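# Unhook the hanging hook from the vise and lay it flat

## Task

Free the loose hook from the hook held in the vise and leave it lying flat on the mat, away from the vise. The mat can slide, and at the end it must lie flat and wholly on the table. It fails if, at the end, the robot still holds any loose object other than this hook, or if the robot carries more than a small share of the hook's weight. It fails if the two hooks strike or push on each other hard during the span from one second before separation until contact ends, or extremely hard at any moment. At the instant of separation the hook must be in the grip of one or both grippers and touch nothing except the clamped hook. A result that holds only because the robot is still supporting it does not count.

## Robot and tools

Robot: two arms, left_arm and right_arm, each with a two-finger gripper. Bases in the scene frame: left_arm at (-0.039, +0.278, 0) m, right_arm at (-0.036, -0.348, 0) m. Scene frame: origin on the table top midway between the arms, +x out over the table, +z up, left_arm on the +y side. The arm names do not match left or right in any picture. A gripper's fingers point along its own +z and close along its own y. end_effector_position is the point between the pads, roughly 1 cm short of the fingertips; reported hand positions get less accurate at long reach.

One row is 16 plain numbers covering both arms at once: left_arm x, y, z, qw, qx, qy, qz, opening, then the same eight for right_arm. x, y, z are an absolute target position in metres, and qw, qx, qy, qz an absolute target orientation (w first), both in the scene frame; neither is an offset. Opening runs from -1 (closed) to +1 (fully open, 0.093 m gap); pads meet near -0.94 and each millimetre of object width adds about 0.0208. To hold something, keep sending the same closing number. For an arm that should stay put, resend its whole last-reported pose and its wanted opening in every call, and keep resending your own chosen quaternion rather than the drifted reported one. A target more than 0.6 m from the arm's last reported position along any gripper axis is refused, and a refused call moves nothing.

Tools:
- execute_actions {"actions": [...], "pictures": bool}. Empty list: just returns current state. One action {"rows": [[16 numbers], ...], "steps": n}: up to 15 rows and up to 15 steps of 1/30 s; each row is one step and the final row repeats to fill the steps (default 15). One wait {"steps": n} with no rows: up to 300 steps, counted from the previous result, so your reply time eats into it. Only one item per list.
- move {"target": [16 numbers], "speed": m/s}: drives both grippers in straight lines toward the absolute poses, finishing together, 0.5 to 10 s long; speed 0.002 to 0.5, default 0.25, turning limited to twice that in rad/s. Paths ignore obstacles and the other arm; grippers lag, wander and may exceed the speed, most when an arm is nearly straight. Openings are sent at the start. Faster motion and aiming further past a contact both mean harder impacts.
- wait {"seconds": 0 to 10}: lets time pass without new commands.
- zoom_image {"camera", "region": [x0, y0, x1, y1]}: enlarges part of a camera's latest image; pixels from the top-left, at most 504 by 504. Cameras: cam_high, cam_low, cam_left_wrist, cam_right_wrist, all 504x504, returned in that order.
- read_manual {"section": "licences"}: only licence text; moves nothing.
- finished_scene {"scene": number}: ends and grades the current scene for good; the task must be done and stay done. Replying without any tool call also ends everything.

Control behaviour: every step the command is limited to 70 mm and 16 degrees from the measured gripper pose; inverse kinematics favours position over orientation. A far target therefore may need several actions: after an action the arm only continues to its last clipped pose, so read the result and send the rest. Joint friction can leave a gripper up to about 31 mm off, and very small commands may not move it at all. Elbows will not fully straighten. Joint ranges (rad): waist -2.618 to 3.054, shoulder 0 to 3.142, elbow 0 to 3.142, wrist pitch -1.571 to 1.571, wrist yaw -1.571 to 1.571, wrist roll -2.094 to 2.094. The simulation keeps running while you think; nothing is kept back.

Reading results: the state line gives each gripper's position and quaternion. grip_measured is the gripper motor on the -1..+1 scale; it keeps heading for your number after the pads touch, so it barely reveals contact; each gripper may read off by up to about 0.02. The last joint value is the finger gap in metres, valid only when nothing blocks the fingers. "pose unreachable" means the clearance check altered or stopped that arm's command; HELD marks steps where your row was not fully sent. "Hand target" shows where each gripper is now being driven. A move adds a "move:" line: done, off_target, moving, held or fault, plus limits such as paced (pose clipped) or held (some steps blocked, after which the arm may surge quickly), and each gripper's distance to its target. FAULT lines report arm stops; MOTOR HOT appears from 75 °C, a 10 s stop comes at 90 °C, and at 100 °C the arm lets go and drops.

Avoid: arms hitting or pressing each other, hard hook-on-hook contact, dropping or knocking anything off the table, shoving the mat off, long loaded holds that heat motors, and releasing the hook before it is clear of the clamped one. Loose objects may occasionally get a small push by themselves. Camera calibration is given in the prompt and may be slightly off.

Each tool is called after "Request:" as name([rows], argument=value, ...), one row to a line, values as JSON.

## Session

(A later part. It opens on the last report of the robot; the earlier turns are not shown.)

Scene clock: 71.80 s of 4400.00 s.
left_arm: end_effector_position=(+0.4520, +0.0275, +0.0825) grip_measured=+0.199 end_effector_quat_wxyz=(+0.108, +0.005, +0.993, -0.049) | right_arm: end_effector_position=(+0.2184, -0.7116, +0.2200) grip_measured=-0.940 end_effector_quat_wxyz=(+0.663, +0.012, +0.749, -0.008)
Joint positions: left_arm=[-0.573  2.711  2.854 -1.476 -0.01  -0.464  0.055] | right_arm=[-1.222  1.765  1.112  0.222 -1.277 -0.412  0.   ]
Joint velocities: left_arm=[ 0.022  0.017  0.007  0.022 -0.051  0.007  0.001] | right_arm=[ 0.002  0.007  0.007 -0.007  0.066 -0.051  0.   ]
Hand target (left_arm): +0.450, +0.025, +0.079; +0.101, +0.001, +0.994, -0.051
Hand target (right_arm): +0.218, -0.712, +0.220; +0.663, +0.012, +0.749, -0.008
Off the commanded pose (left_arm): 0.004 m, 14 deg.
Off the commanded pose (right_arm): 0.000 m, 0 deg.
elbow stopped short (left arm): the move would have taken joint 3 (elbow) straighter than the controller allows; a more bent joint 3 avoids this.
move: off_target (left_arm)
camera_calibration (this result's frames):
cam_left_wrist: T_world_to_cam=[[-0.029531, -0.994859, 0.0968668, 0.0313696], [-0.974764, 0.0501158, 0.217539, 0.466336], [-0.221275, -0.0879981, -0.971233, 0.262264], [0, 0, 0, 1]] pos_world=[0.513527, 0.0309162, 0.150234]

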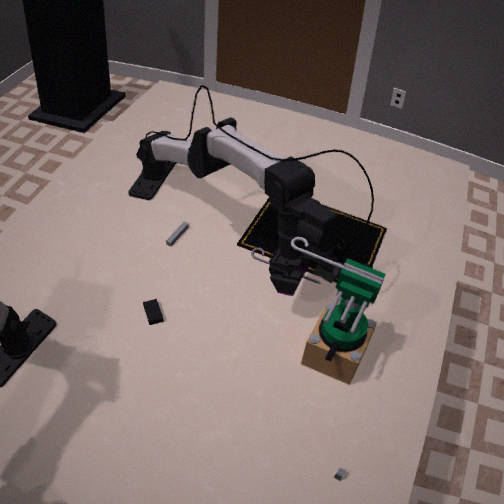

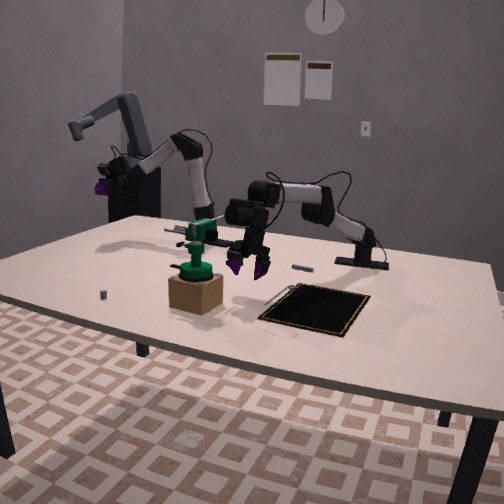

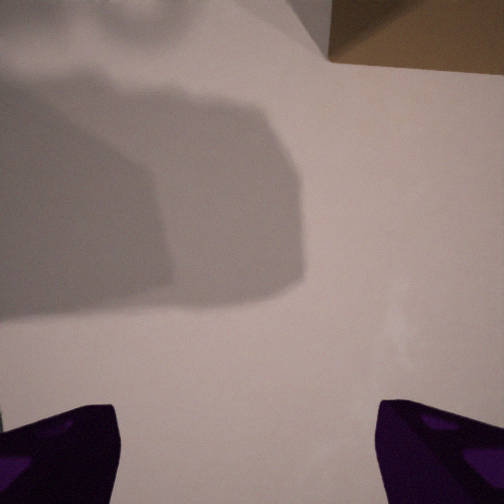

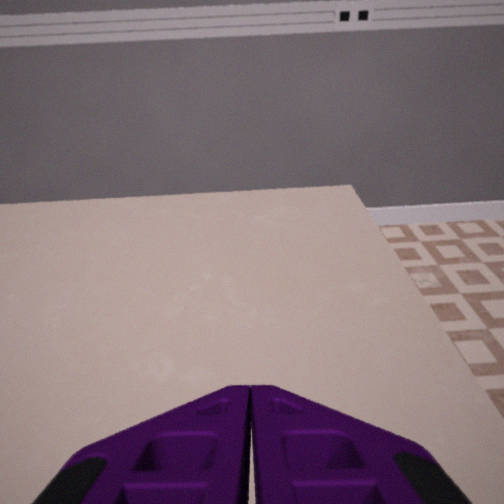

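Request:
move(target=[0.45,0.11,0.08,0.108,0,0.993,-0.049,0.2,0.2184,-0.7116,0.22,0.663,0.012,0.749,-0.008,-0.94])

Scene clock: 77.07 s of 4400.00 s.
left_arm: end_effector_position=(+0.4508, +0.1145, +0.0741) grip_measured=+0.199 end_effector_quat_wxyz=(+0.099, -0.008, +0.994, -0.041) | right_arm: end_effector_position=(+0.2184, -0.7116, +0.2200) grip_measured=-0.940 end_effector_quat_wxyz=(+0.663, +0.012, +0.749, -0.008)
Joint positions: left_arm=[-0.416  2.389  2.217 -1.184  0.014 -0.336  0.055] | right_arm=[-1.222  1.765  1.112  0.222 -1.277 -0.412  0.   ]
Joint velocities: left_arm=[ 0.012  0.002 -0.007  0.007 -0.066  0.037  0.   ] | right_arm=[-0.002 -0.002 -0.022  0.037  0.022 -0.007  0.   ]
Hand target (left_arm): +0.450, +0.110, +0.080; +0.107, +0.000, +0.993, -0.047
Hand target (right_arm): +0.218, -0.712, +0.220; +0.663, +0.012, +0.749, -0.008
Off the commanded pose (left_arm): 0.007 m, 2 deg.
Off the commanded pose (right_arm): 0.000 m, 0 deg.
After step 90, 0.87 s passed at rest.
move: done
camera_calibration (this result's frames):
cam_left_wrist: T_world_to_cam=[[-0.000615484, -0.996539, 0.0831271, 0.106899], [-0.971412, 0.0203301, 0.236527, 0.463037], [-0.237398, -0.0806051, -0.968062, 0.267734], [0, 0, 0, 1]] pos_world=[0.513425, 0.118696, 0.140777]

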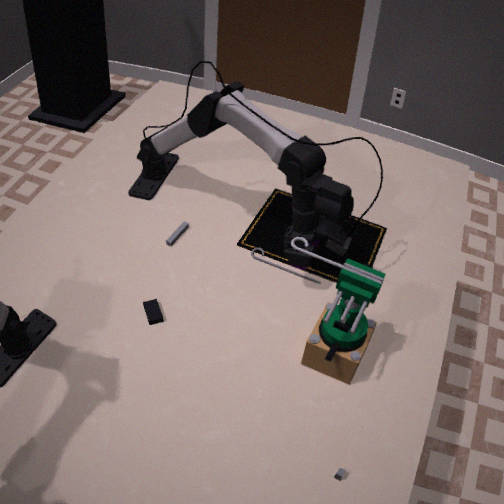

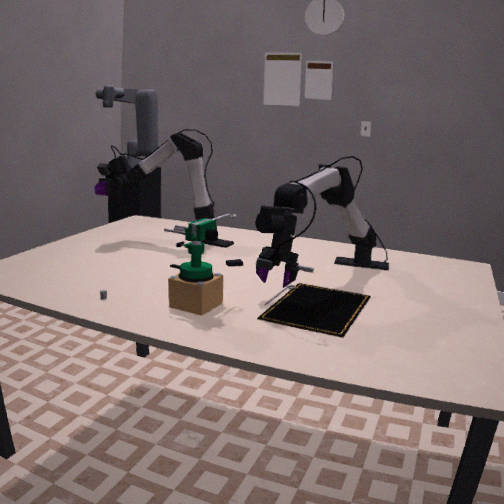

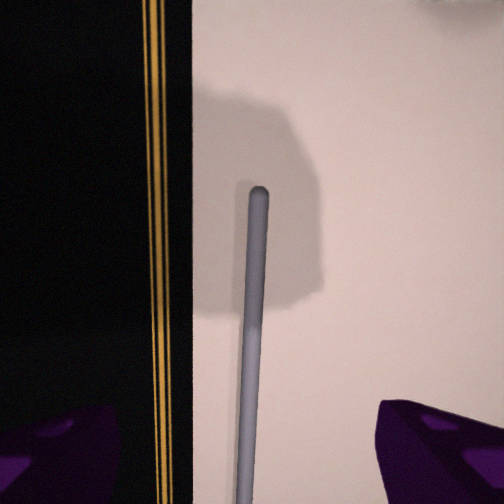

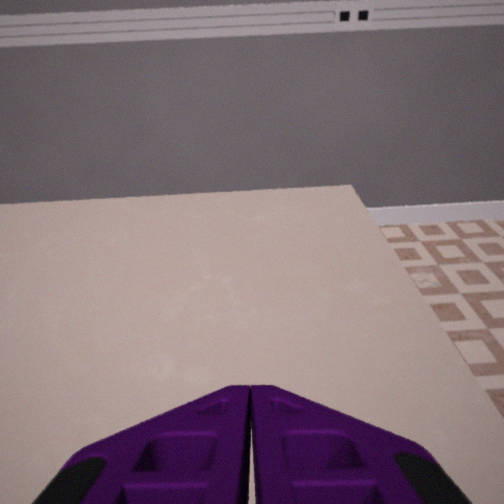

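Request:
move(target=[0.44,0.114,0.0,0.108,0,0.993,-0.049,0.2,0.2184,-0.7116,0.22,0.663,0.012,0.749,-0.008,-0.94], speed=0.06)

Request:
move(target=[0.44,0.114,0.0,0.108,0,0.993,-0.049,-1,0.2184,-0.7116,0.22,0.663,0.012,0.749,-0.008,-0.94])

Request:
move(target=[0.44,0.114,0.06,0.108,0,0.993,-0.049,-1,0.2184,-0.7116,0.22,0.663,0.012,0.749,-0.008,-0.94], speed=0.1)

Request:
move(target=[0.45,0.21,0.05,0.108,0,0.993,-0.049,-1,0.2184,-0.7116,0.22,0.663,0.012,0.749,-0.008,-0.94], speed=0.1)

Scene clock: 80.00 s of 4400.00 s.
left_arm: end_effector_position=(+0.4441, +0.1167, +0.0301) grip_measured=+0.199 end_effector_quat_wxyz=(+0.119, -0.008, +0.992, -0.048) | right_arm: end_effector_position=(+0.2184, -0.7116, +0.2200) grip_measured=-0.940 end_effector_quat_wxyz=(+0.663, +0.012, +0.749, -0.008)
Joint positions: left_arm=[-0.416  2.316  1.905 -0.903  0.014 -0.336  0.055] | right_arm=[-1.222  1.765  1.112  0.222 -1.277 -0.412  0.   ]
Joint velocities: left_arm=[-0.017 -0.012 -0.002  0.007  0.007  0.007 -0.   ] | right_arm=[-0.012 -0.022 -0.007  0.051 -0.037 -0.007 -0.   ]
Hand target (left_arm): +0.440, +0.114, +0.001; +0.107, -0.000, +0.993, -0.049
Hand target (right_arm): +0.218, -0.712, +0.220; +0.663, +0.012, +0.749, -0.008
Off the commanded pose (left_arm): 0.030 m, 2 deg.
Off the commanded pose (right_arm): 0.000 m, 0 deg.
move: off_target (left_arm)
camera_calibration (this result's frames):
cam_left_wrist: T_world_to_cam=[[-0.00415321, -0.995376, 0.0959692, 0.113791], [-0.97999, 0.0231501, 0.197698, 0.471572], [-0.199006, -0.0932277, -0.975554, 0.208343], [0, 0, 0, 1]] pos_world=[0.50407, 0.121772, 0.0991002]

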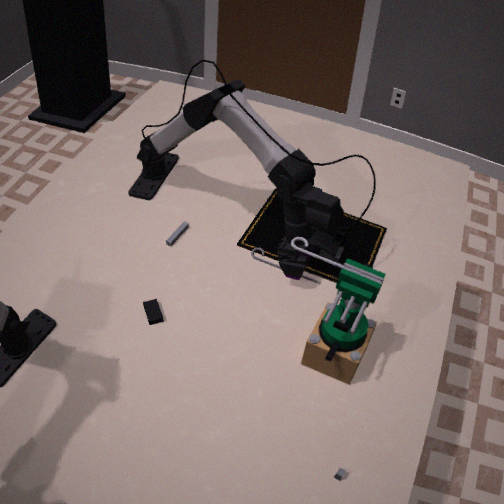

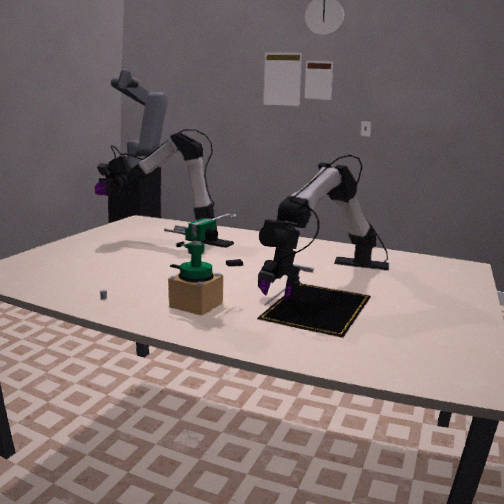

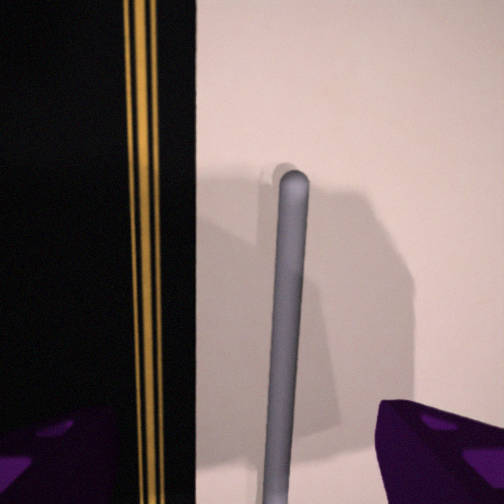

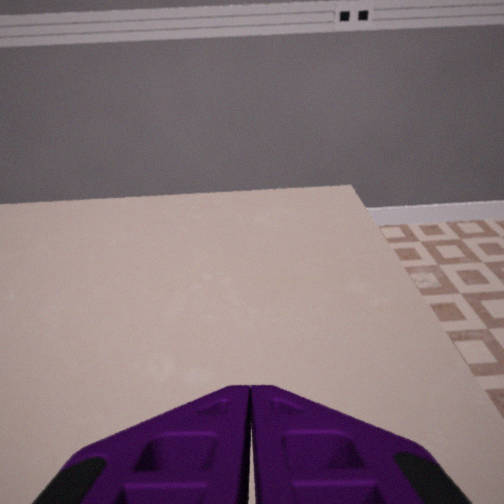

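Scene clock: 80.80 s of 4400.00 s.
left_arm: end_effector_position=(+0.4528, +0.1124, +0.0302) grip_measured=-1.000 end_effector_quat_wxyz=(+0.138, -0.007, +0.989, -0.058) | right_arm: end_effector_position=(+0.2184, -0.7116, +0.2200) grip_measured=-0.940 end_effector_quat_wxyz=(+0.663, +0.012, +0.749, -0.008)
Joint positions: left_arm=[-0.416  2.315  1.892 -0.847  0.022 -0.334  0.   ] | right_arm=[-1.222  1.765  1.112  0.222 -1.277 -0.412  0.   ]
Joint velocities: left_arm=[ 0.002  0.007  0.002 -0.007 -0.037  0.051  0.   ] | right_arm=[ 0.007 -0.002 -0.022  0.007  0.007 -0.007  0.   ]
Hand target (left_arm): +0.440, +0.114, +0.001; +0.108, +0.000, +0.993, -0.049
Hand target (right_arm): +0.218, -0.712, +0.220; +0.663, +0.012, +0.749, -0.008
Off the commanded pose (left_arm): 0.033 m, 4 deg.
Off the commanded pose (right_arm): 0.000 m, 0 deg.
move: off_target (left_arm)
camera_calibration (this result's frames):
cam_left_wrist: T_world_to_cam=[[-0.0124907, -0.99311, 0.116521, 0.112396], [-0.986943, 0.030959, 0.158067, 0.483641], [-0.160585, -0.113025, -0.980529, 0.194722], [0, 0, 0, 1]] pos_world=[0.509999, 0.118657, 0.101387]

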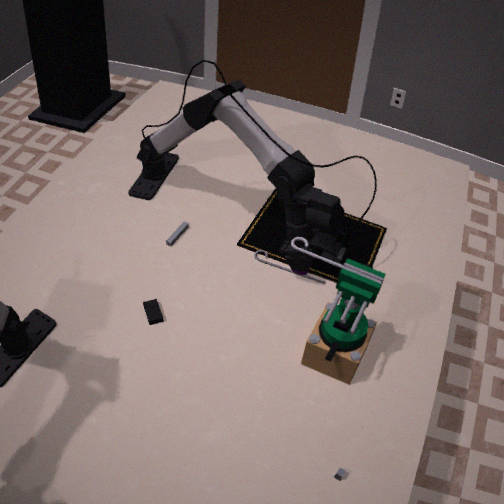

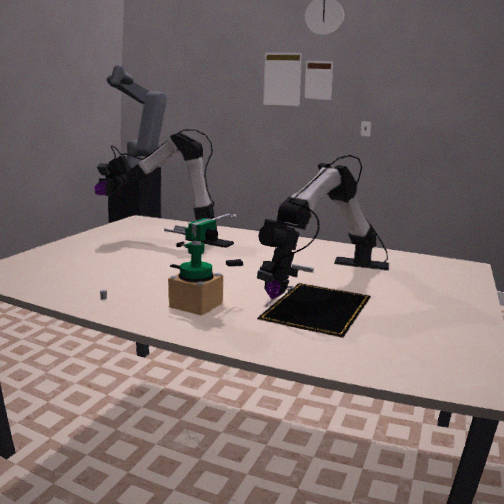

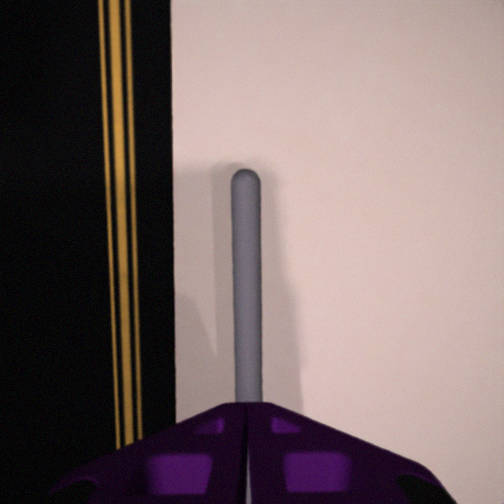

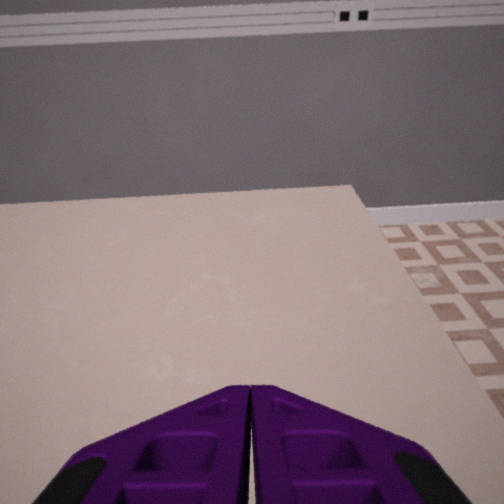

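Scene clock: 81.83 s of 4400.00 s.
left_arm: end_effector_position=(+0.4334, +0.1187, +0.0456) grip_measured=-1.000 end_effector_quat_wxyz=(+0.092, -0.007, +0.995, -0.043) | right_arm: end_effector_position=(+0.2184, -0.7116, +0.2200) grip_measured=-0.940 end_effector_quat_wxyz=(+0.663, +0.012, +0.749, -0.008)
Joint positions: left_arm=[-0.416  2.313  1.974 -1.029  0.023 -0.334  0.   ] | right_arm=[-1.222  1.765  1.112  0.222 -1.277 -0.412  0.   ]
Joint velocities: left_arm=[-0.017  0.027  0.007 -0.007 -0.037  0.066  0.   ] | right_arm=[-0.017 -0.012 -0.007 -0.066  0.022  0.007 -0.   ]
Hand target (left_arm): +0.439, +0.114, +0.060; +0.108, +0.001, +0.993, -0.049
Hand target (right_arm): +0.218, -0.712, +0.220; +0.663, +0.012, +0.749, -0.008
Off the commanded pose (left_arm): 0.016 m, 2 deg.
Off the commanded pose (right_arm): 0.000 m, 0 deg.
move: off_target (left_arm)
camera_calibration (this result's frames):
cam_left_wrist: T_world_to_cam=[[-0.00383295, -0.996203, 0.0869762, 0.114575], [-0.96789, 0.0255571, 0.250071, 0.450053], [-0.251344, -0.0832249, -0.964313, 0.242556], [0, 0, 0, 1]] pos_world=[0.497006, 0.122825, 0.11139]

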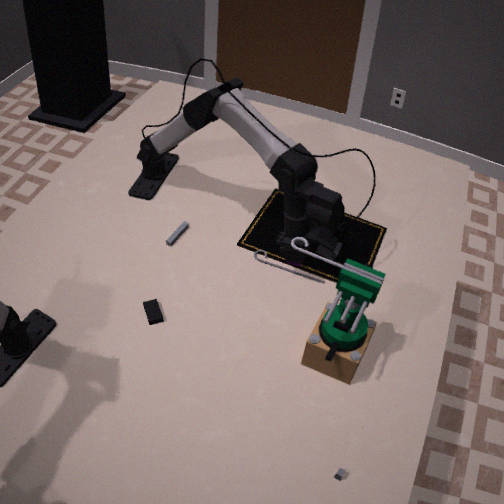

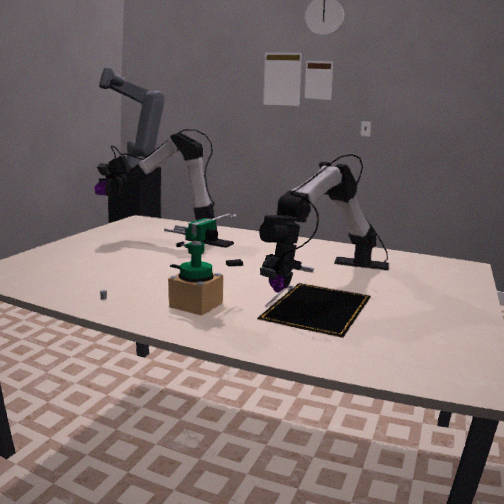

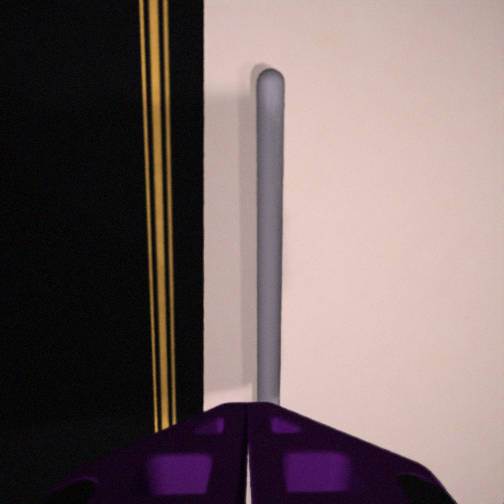

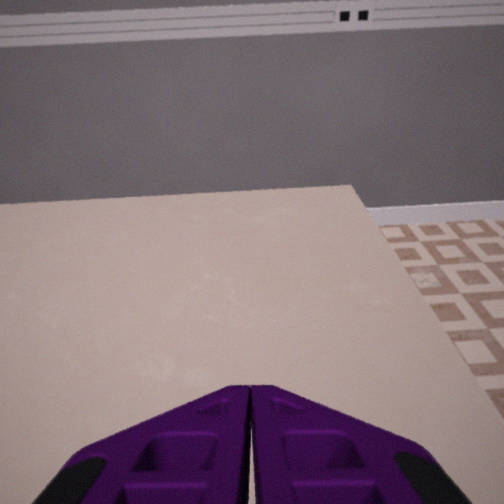

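Scene clock: 83.23 s of 4400.00 s.
left_arm: end_effector_position=(+0.4486, +0.2100, +0.0438) grip_measured=-1.000 end_effector_quat_wxyz=(+0.097, -0.005, +0.994, -0.042) | right_arm: end_effector_position=(+0.2184, -0.7116, +0.2200) grip_measured=-0.940 end_effector_quat_wxyz=(+0.663, +0.012, +0.749, -0.008)
Joint positions: left_arm=[-0.216  2.285  1.917 -1.     0.06  -0.133  0.   ] | right_arm=[-1.222  1.765  1.112  0.222 -1.277 -0.412  0.   ]
Joint velocities: left_arm=[-0.002 -0.007 -0.002  0.051 -0.022  0.022  0.   ] | right_arm=[-0.007 -0.017 -0.007 -0.066  0.007  0.007 -0.001]
Hand target (left_arm): +0.449, +0.211, +0.050; +0.107, -0.000, +0.993, -0.047
Hand target (right_arm): +0.218, -0.712, +0.220; +0.663, +0.012, +0.749, -0.008
Off the commanded pose (left_arm): 0.006 m, 2 deg.
Off the commanded pose (right_arm): 0.000 m, 0 deg.
move: done
camera_calibration (this result's frames):
cam_left_wrist: T_world_to_cam=[[-0.00858219, -0.996364, 0.0847693, 0.208005], [-0.970157, 0.0288398, 0.240758, 0.463611], [-0.242327, -0.0801733, -0.966876, 0.247607], [0, 0, 0, 1]] pos_world=[0.511563, 0.21373, 0.110155]

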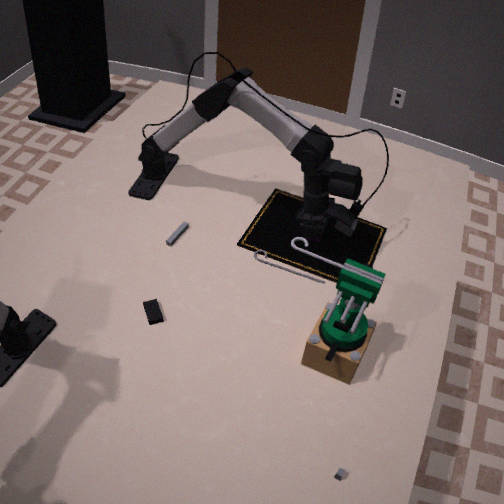

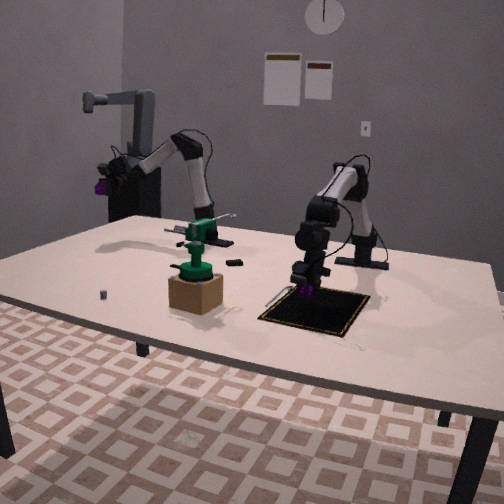

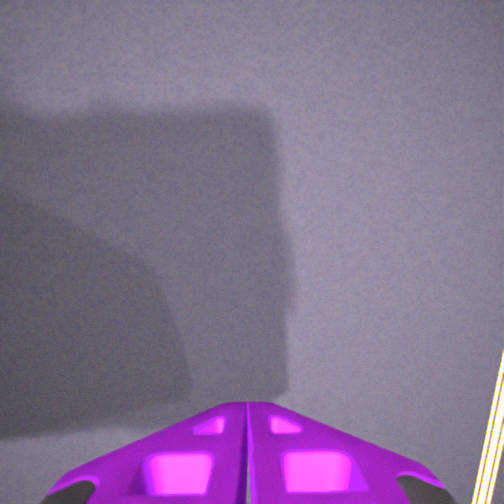

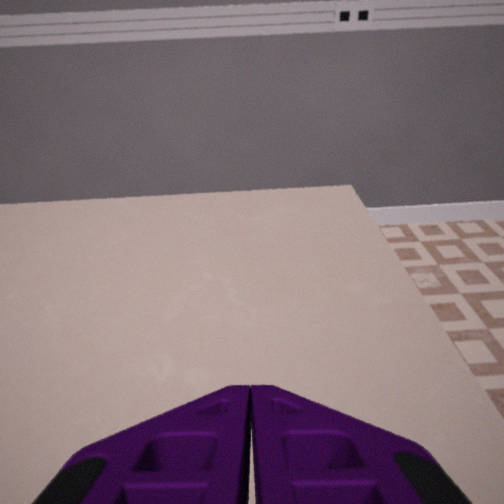

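Request:
move(target=[0.43,0.105,0.06,0.108,0,0.993,-0.049,0.2,0.2184,-0.7116,0.22,0.663,0.012,0.749,-0.008,-0.94])

Request:
move(target=[0.43,0.105,-0.03,0.108,0,0.993,-0.049,0.2,0.2184,-0.7116,0.22,0.663,0.012,0.749,-0.008,-0.94], speed=0.05)

Scene clock: 86.10 s of 4400.00 s.
left_arm: end_effector_position=(+0.4189, +0.1032, +0.0431) grip_measured=+0.198 end_effector_quat_wxyz=(+0.086, +0.009, +0.995, -0.048) | right_arm: end_effector_position=(+0.2184, -0.7116, +0.2200) grip_measured=-0.940 end_effector_quat_wxyz=(+0.663, +0.012, +0.749, -0.008)
Joint positions: left_arm=[-0.452  2.285  1.917 -1.008  0.031 -0.339  0.055] | right_arm=[-1.222  1.765  1.112  0.222 -1.277 -0.412  0.   ]
Joint velocities: left_arm=[ 0.012  0.007 -0.017 -0.066 -0.081 -0.037 -0.   ] | right_arm=[-0.022 -0.007 -0.002 -0.022 -0.066 -0.022  0.   ]
Hand target (left_arm): +0.430, +0.104, +0.060; +0.109, -0.000, +0.993, -0.051
Hand target (right_arm): +0.218, -0.712, +0.220; +0.663, +0.012, +0.749, -0.008
Off the commanded pose (left_arm): 0.020 m, 3 deg.
Off the commanded pose (right_arm): 0.000 m, 0 deg.
move: off_target (left_arm)
camera_calibration (this result's frames):
cam_left_wrist: T_world_to_cam=[[-0.0358212, -0.994972, 0.0935249, 0.112311], [-0.963719, 0.0591615, 0.260279, 0.431454], [-0.264503, -0.0808082, -0.960993, 0.240266], [0, 0, 0, 1]] pos_world=[0.483375, 0.105636, 0.108092]

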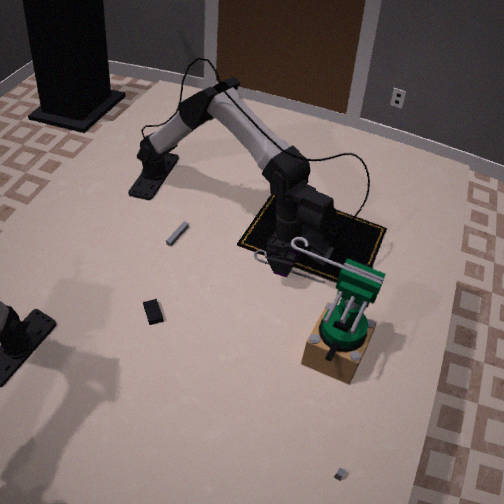

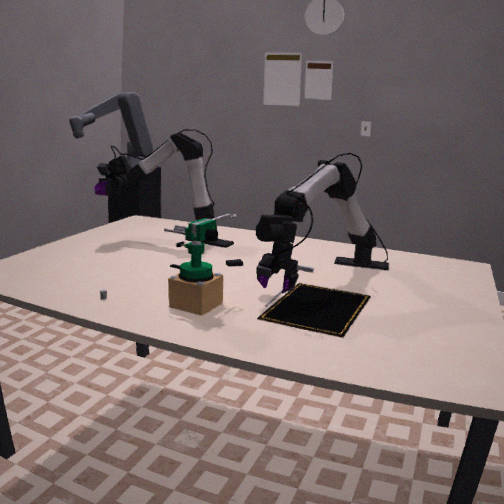

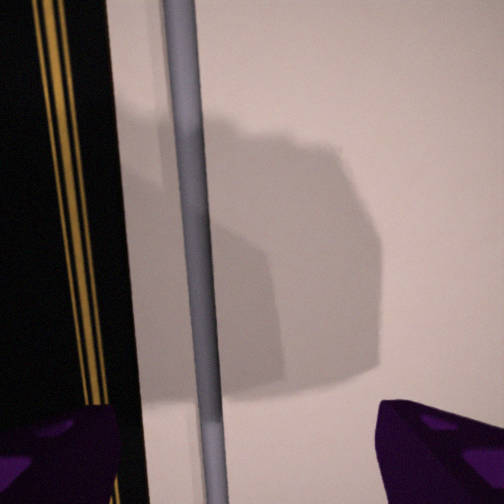

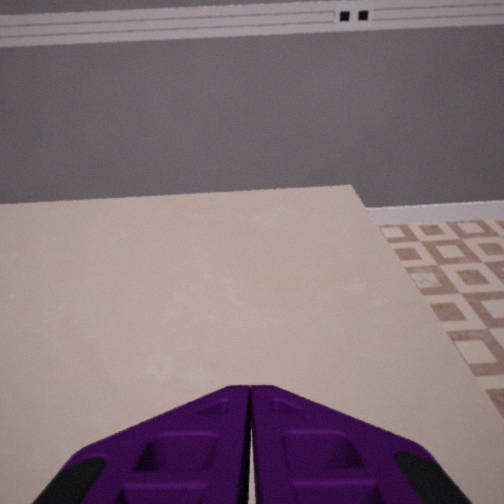

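Scene clock: 87.80 s of 4400.00 s.
left_arm: end_effector_position=(+0.4236, +0.1022, +0.0282) grip_measured=+0.198 end_effector_quat_wxyz=(+0.116, +0.002, +0.992, -0.057) | right_arm: end_effector_position=(+0.2184, -0.7116, +0.2200) grip_measured=-0.940 end_effector_quat_wxyz=(+0.663, +0.012, +0.749, -0.008)
Joint positions: left_arm=[-0.452  2.255  1.794 -0.852  0.027 -0.353  0.055] | right_arm=[-1.222  1.765  1.112  0.222 -1.277 -0.412  0.   ]
Joint velocities: left_arm=[-0.012 -0.007 -0.042  0.051  0.022 -0.007 -0.001] | right_arm=[-0.012 -0.002  0.012 -0.007 -0.037  0.007  0.   ]
Hand target (left_arm): +0.425, +0.107, -0.026; +0.104, -0.000, +0.993, -0.048
Hand target (right_arm): +0.218, -0.712, +0.220; +0.663, +0.012, +0.749, -0.008
Off the commanded pose (left_arm): 0.059 m, 1 deg.
Off the commanded pose (right_arm): 0.000 m, 0 deg.
move: off_target (left_arm)
camera_calibration (this result's frames):
cam_left_wrist: T_world_to_cam=[[-0.0272426, -0.993309, 0.112225, 0.108558], [-0.978079, 0.049672, 0.202221, 0.448593], [-0.206442, -0.104256, -0.972889, 0.205301], [0, 0, 0, 1]] pos_world=[0.4841, 0.106953, 0.0968372]

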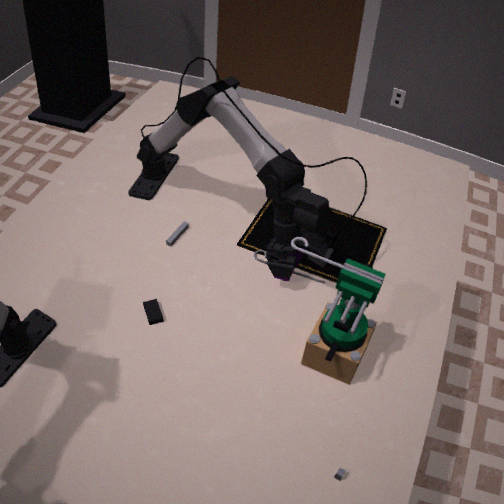

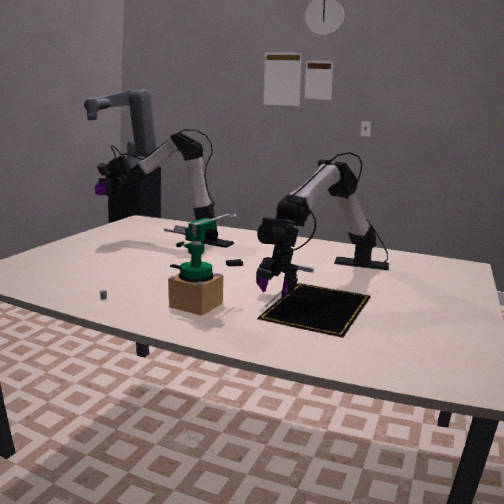

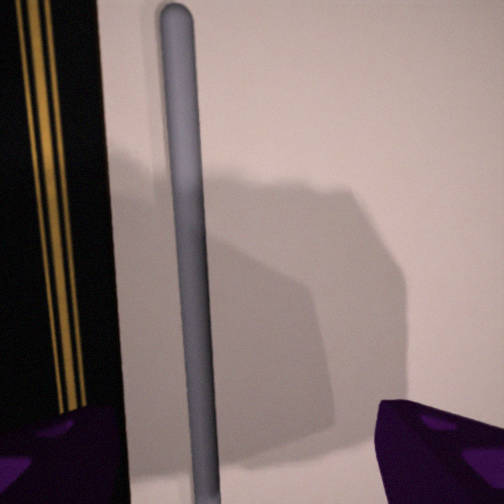

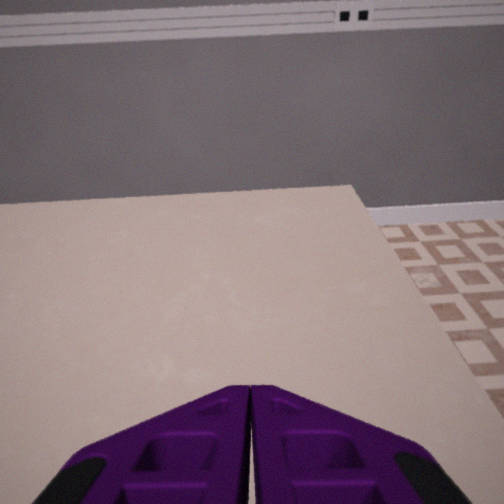

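Request:
move(target=[0.425,0.107,-0.01,0.05,0,0.997,-0.049,-1,0.2184,-0.7116,0.22,0.663,0.012,0.749,-0.008,-0.94], speed=0.03)

Request:
move(target=[0.425,0.107,0.07,0.05,0,0.997,-0.049,-1,0.2184,-0.7116,0.22,0.663,0.012,0.749,-0.008,-0.94], speed=0.04)

Scene clock: 91.83 s of 4400.00 s.
left_arm: end_effector_position=(+0.4303, +0.0893, +0.0235) grip_measured=-1.000 end_effector_quat_wxyz=(+0.085, +0.008, +0.993, -0.078) | right_arm: end_effector_position=(+0.2184, -0.7116, +0.2200) grip_measured=-0.940 end_effector_quat_wxyz=(+0.663, +0.012, +0.749, -0.008)
Joint positions: left_arm=[-0.451  2.348  1.941 -0.949  0.089 -0.347  0.   ] | right_arm=[-1.222  1.765  1.112  0.222 -1.277 -0.412  0.   ]
Joint velocities: left_arm=[-0.002 -0.007 -0.002 -0.022  0.007  0.022  0.   ] | right_arm=[-0.012 -0.007  0.002  0.022 -0.037 -0.081 -0.   ]
Hand target (left_arm): +0.424, +0.107, -0.009; +0.050, +0.001, +0.998, -0.050
Hand target (right_arm): +0.218, -0.712, +0.220; +0.663, +0.012, +0.749, -0.008
Off the commanded pose (left_arm): 0.038 m, 5 deg.
Off the commanded pose (right_arm): 0.000 m, 0 deg.
move: off_target (left_arm)
camera_calibration (this result's frames):
cam_left_wrist: T_world_to_cam=[[-0.0382778, -0.987296, 0.154211, 0.099682], [-0.963035, 0.0776277, 0.25795, 0.446387], [-0.266644, -0.138637, -0.953772, 0.229222], [0, 0, 0, 1]] pos_world=[0.494822, 0.0955423, 0.0881077]

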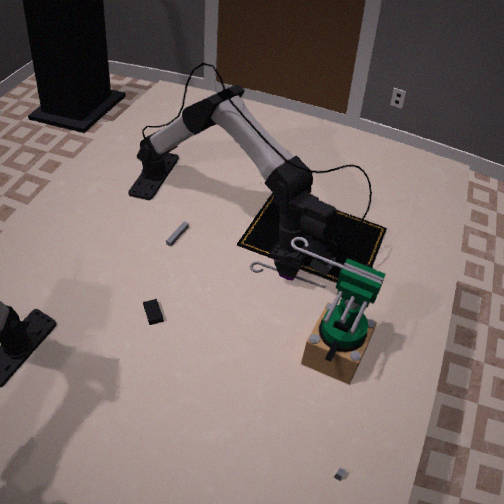

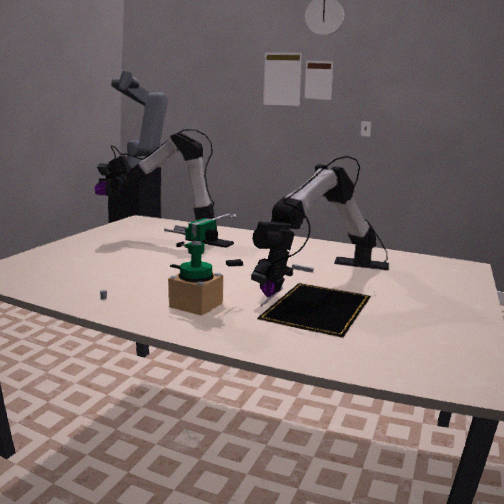

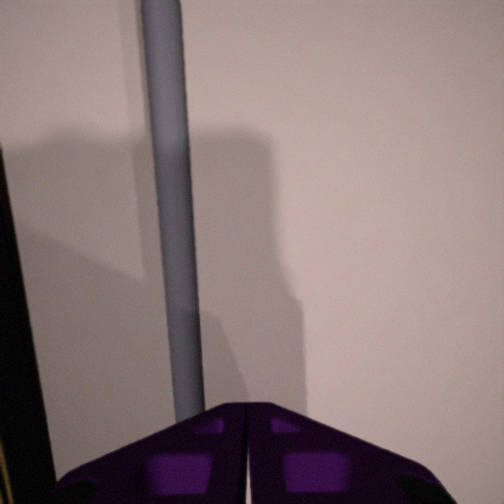

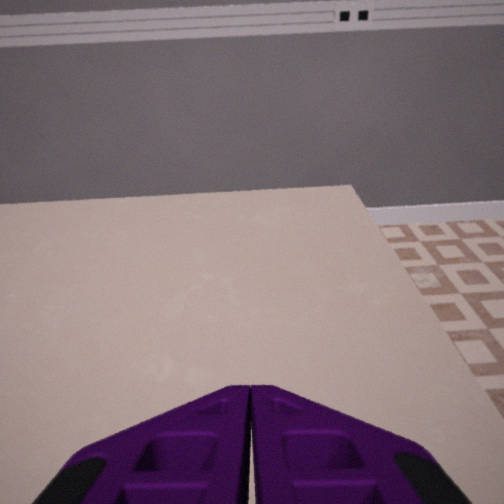

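Scene clock: 93.60 s of 4400.00 s.
left_arm: end_effector_position=(+0.4164, +0.1029, +0.0656) grip_measured=-1.000 end_effector_quat_wxyz=(+0.042, +0.001, +0.998, -0.050) | right_arm: end_effector_position=(+0.2184, -0.7116, +0.2200) grip_measured=-0.940 end_effector_quat_wxyz=(+0.663, +0.012, +0.749, -0.008)
Joint positions: left_arm=[-0.442  2.364  2.153 -1.247  0.067 -0.345  0.   ] | right_arm=[-1.222  1.765  1.112  0.222 -1.277 -0.412  0.   ]
Joint velocities: left_arm=[-0.017  0.002  0.002 -0.051 -0.037  0.007  0.   ] | right_arm=[-0.012  0.022  0.017 -0.037  0.007 -0.037  0.001]
Hand target (left_arm): +0.423, +0.107, +0.070; +0.050, +0.001, +0.998, -0.049
Hand target (right_arm): +0.218, -0.712, +0.220; +0.663, +0.012, +0.749, -0.008
Off the commanded pose (left_arm): 0.010 m, 1 deg.
Off the commanded pose (right_arm): 0.000 m, 0 deg.
move: done
camera_calibration (this result's frames):
cam_left_wrist: T_world_to_cam=[[-0.0158814, -0.994685, 0.10173, 0.100961], [-0.937271, 0.0502453, 0.344962, 0.407514], [-0.34824, -0.0898704, -0.933087, 0.295254], [0, 0, 0, 1]] pos_world=[0.486373, 0.106483, 0.12465]

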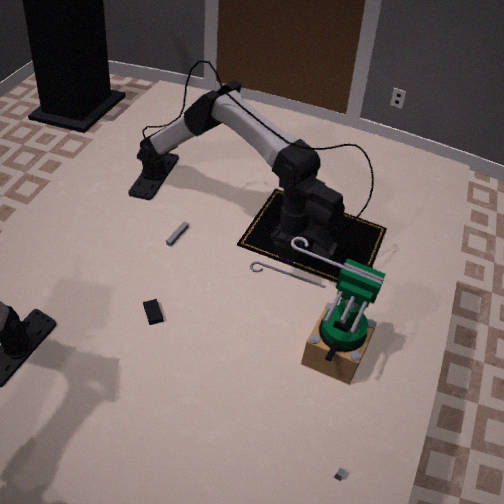

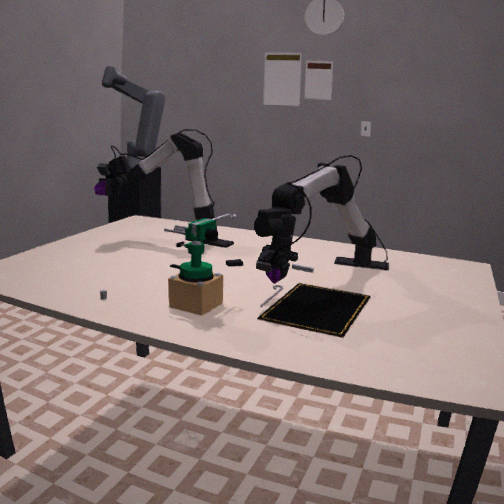

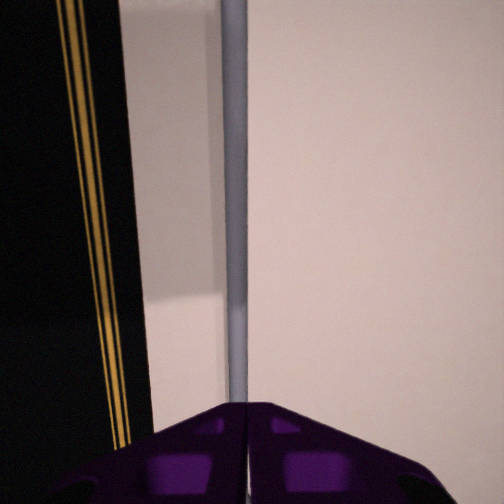

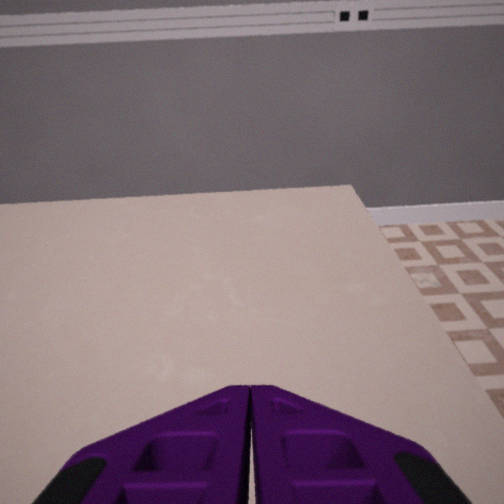

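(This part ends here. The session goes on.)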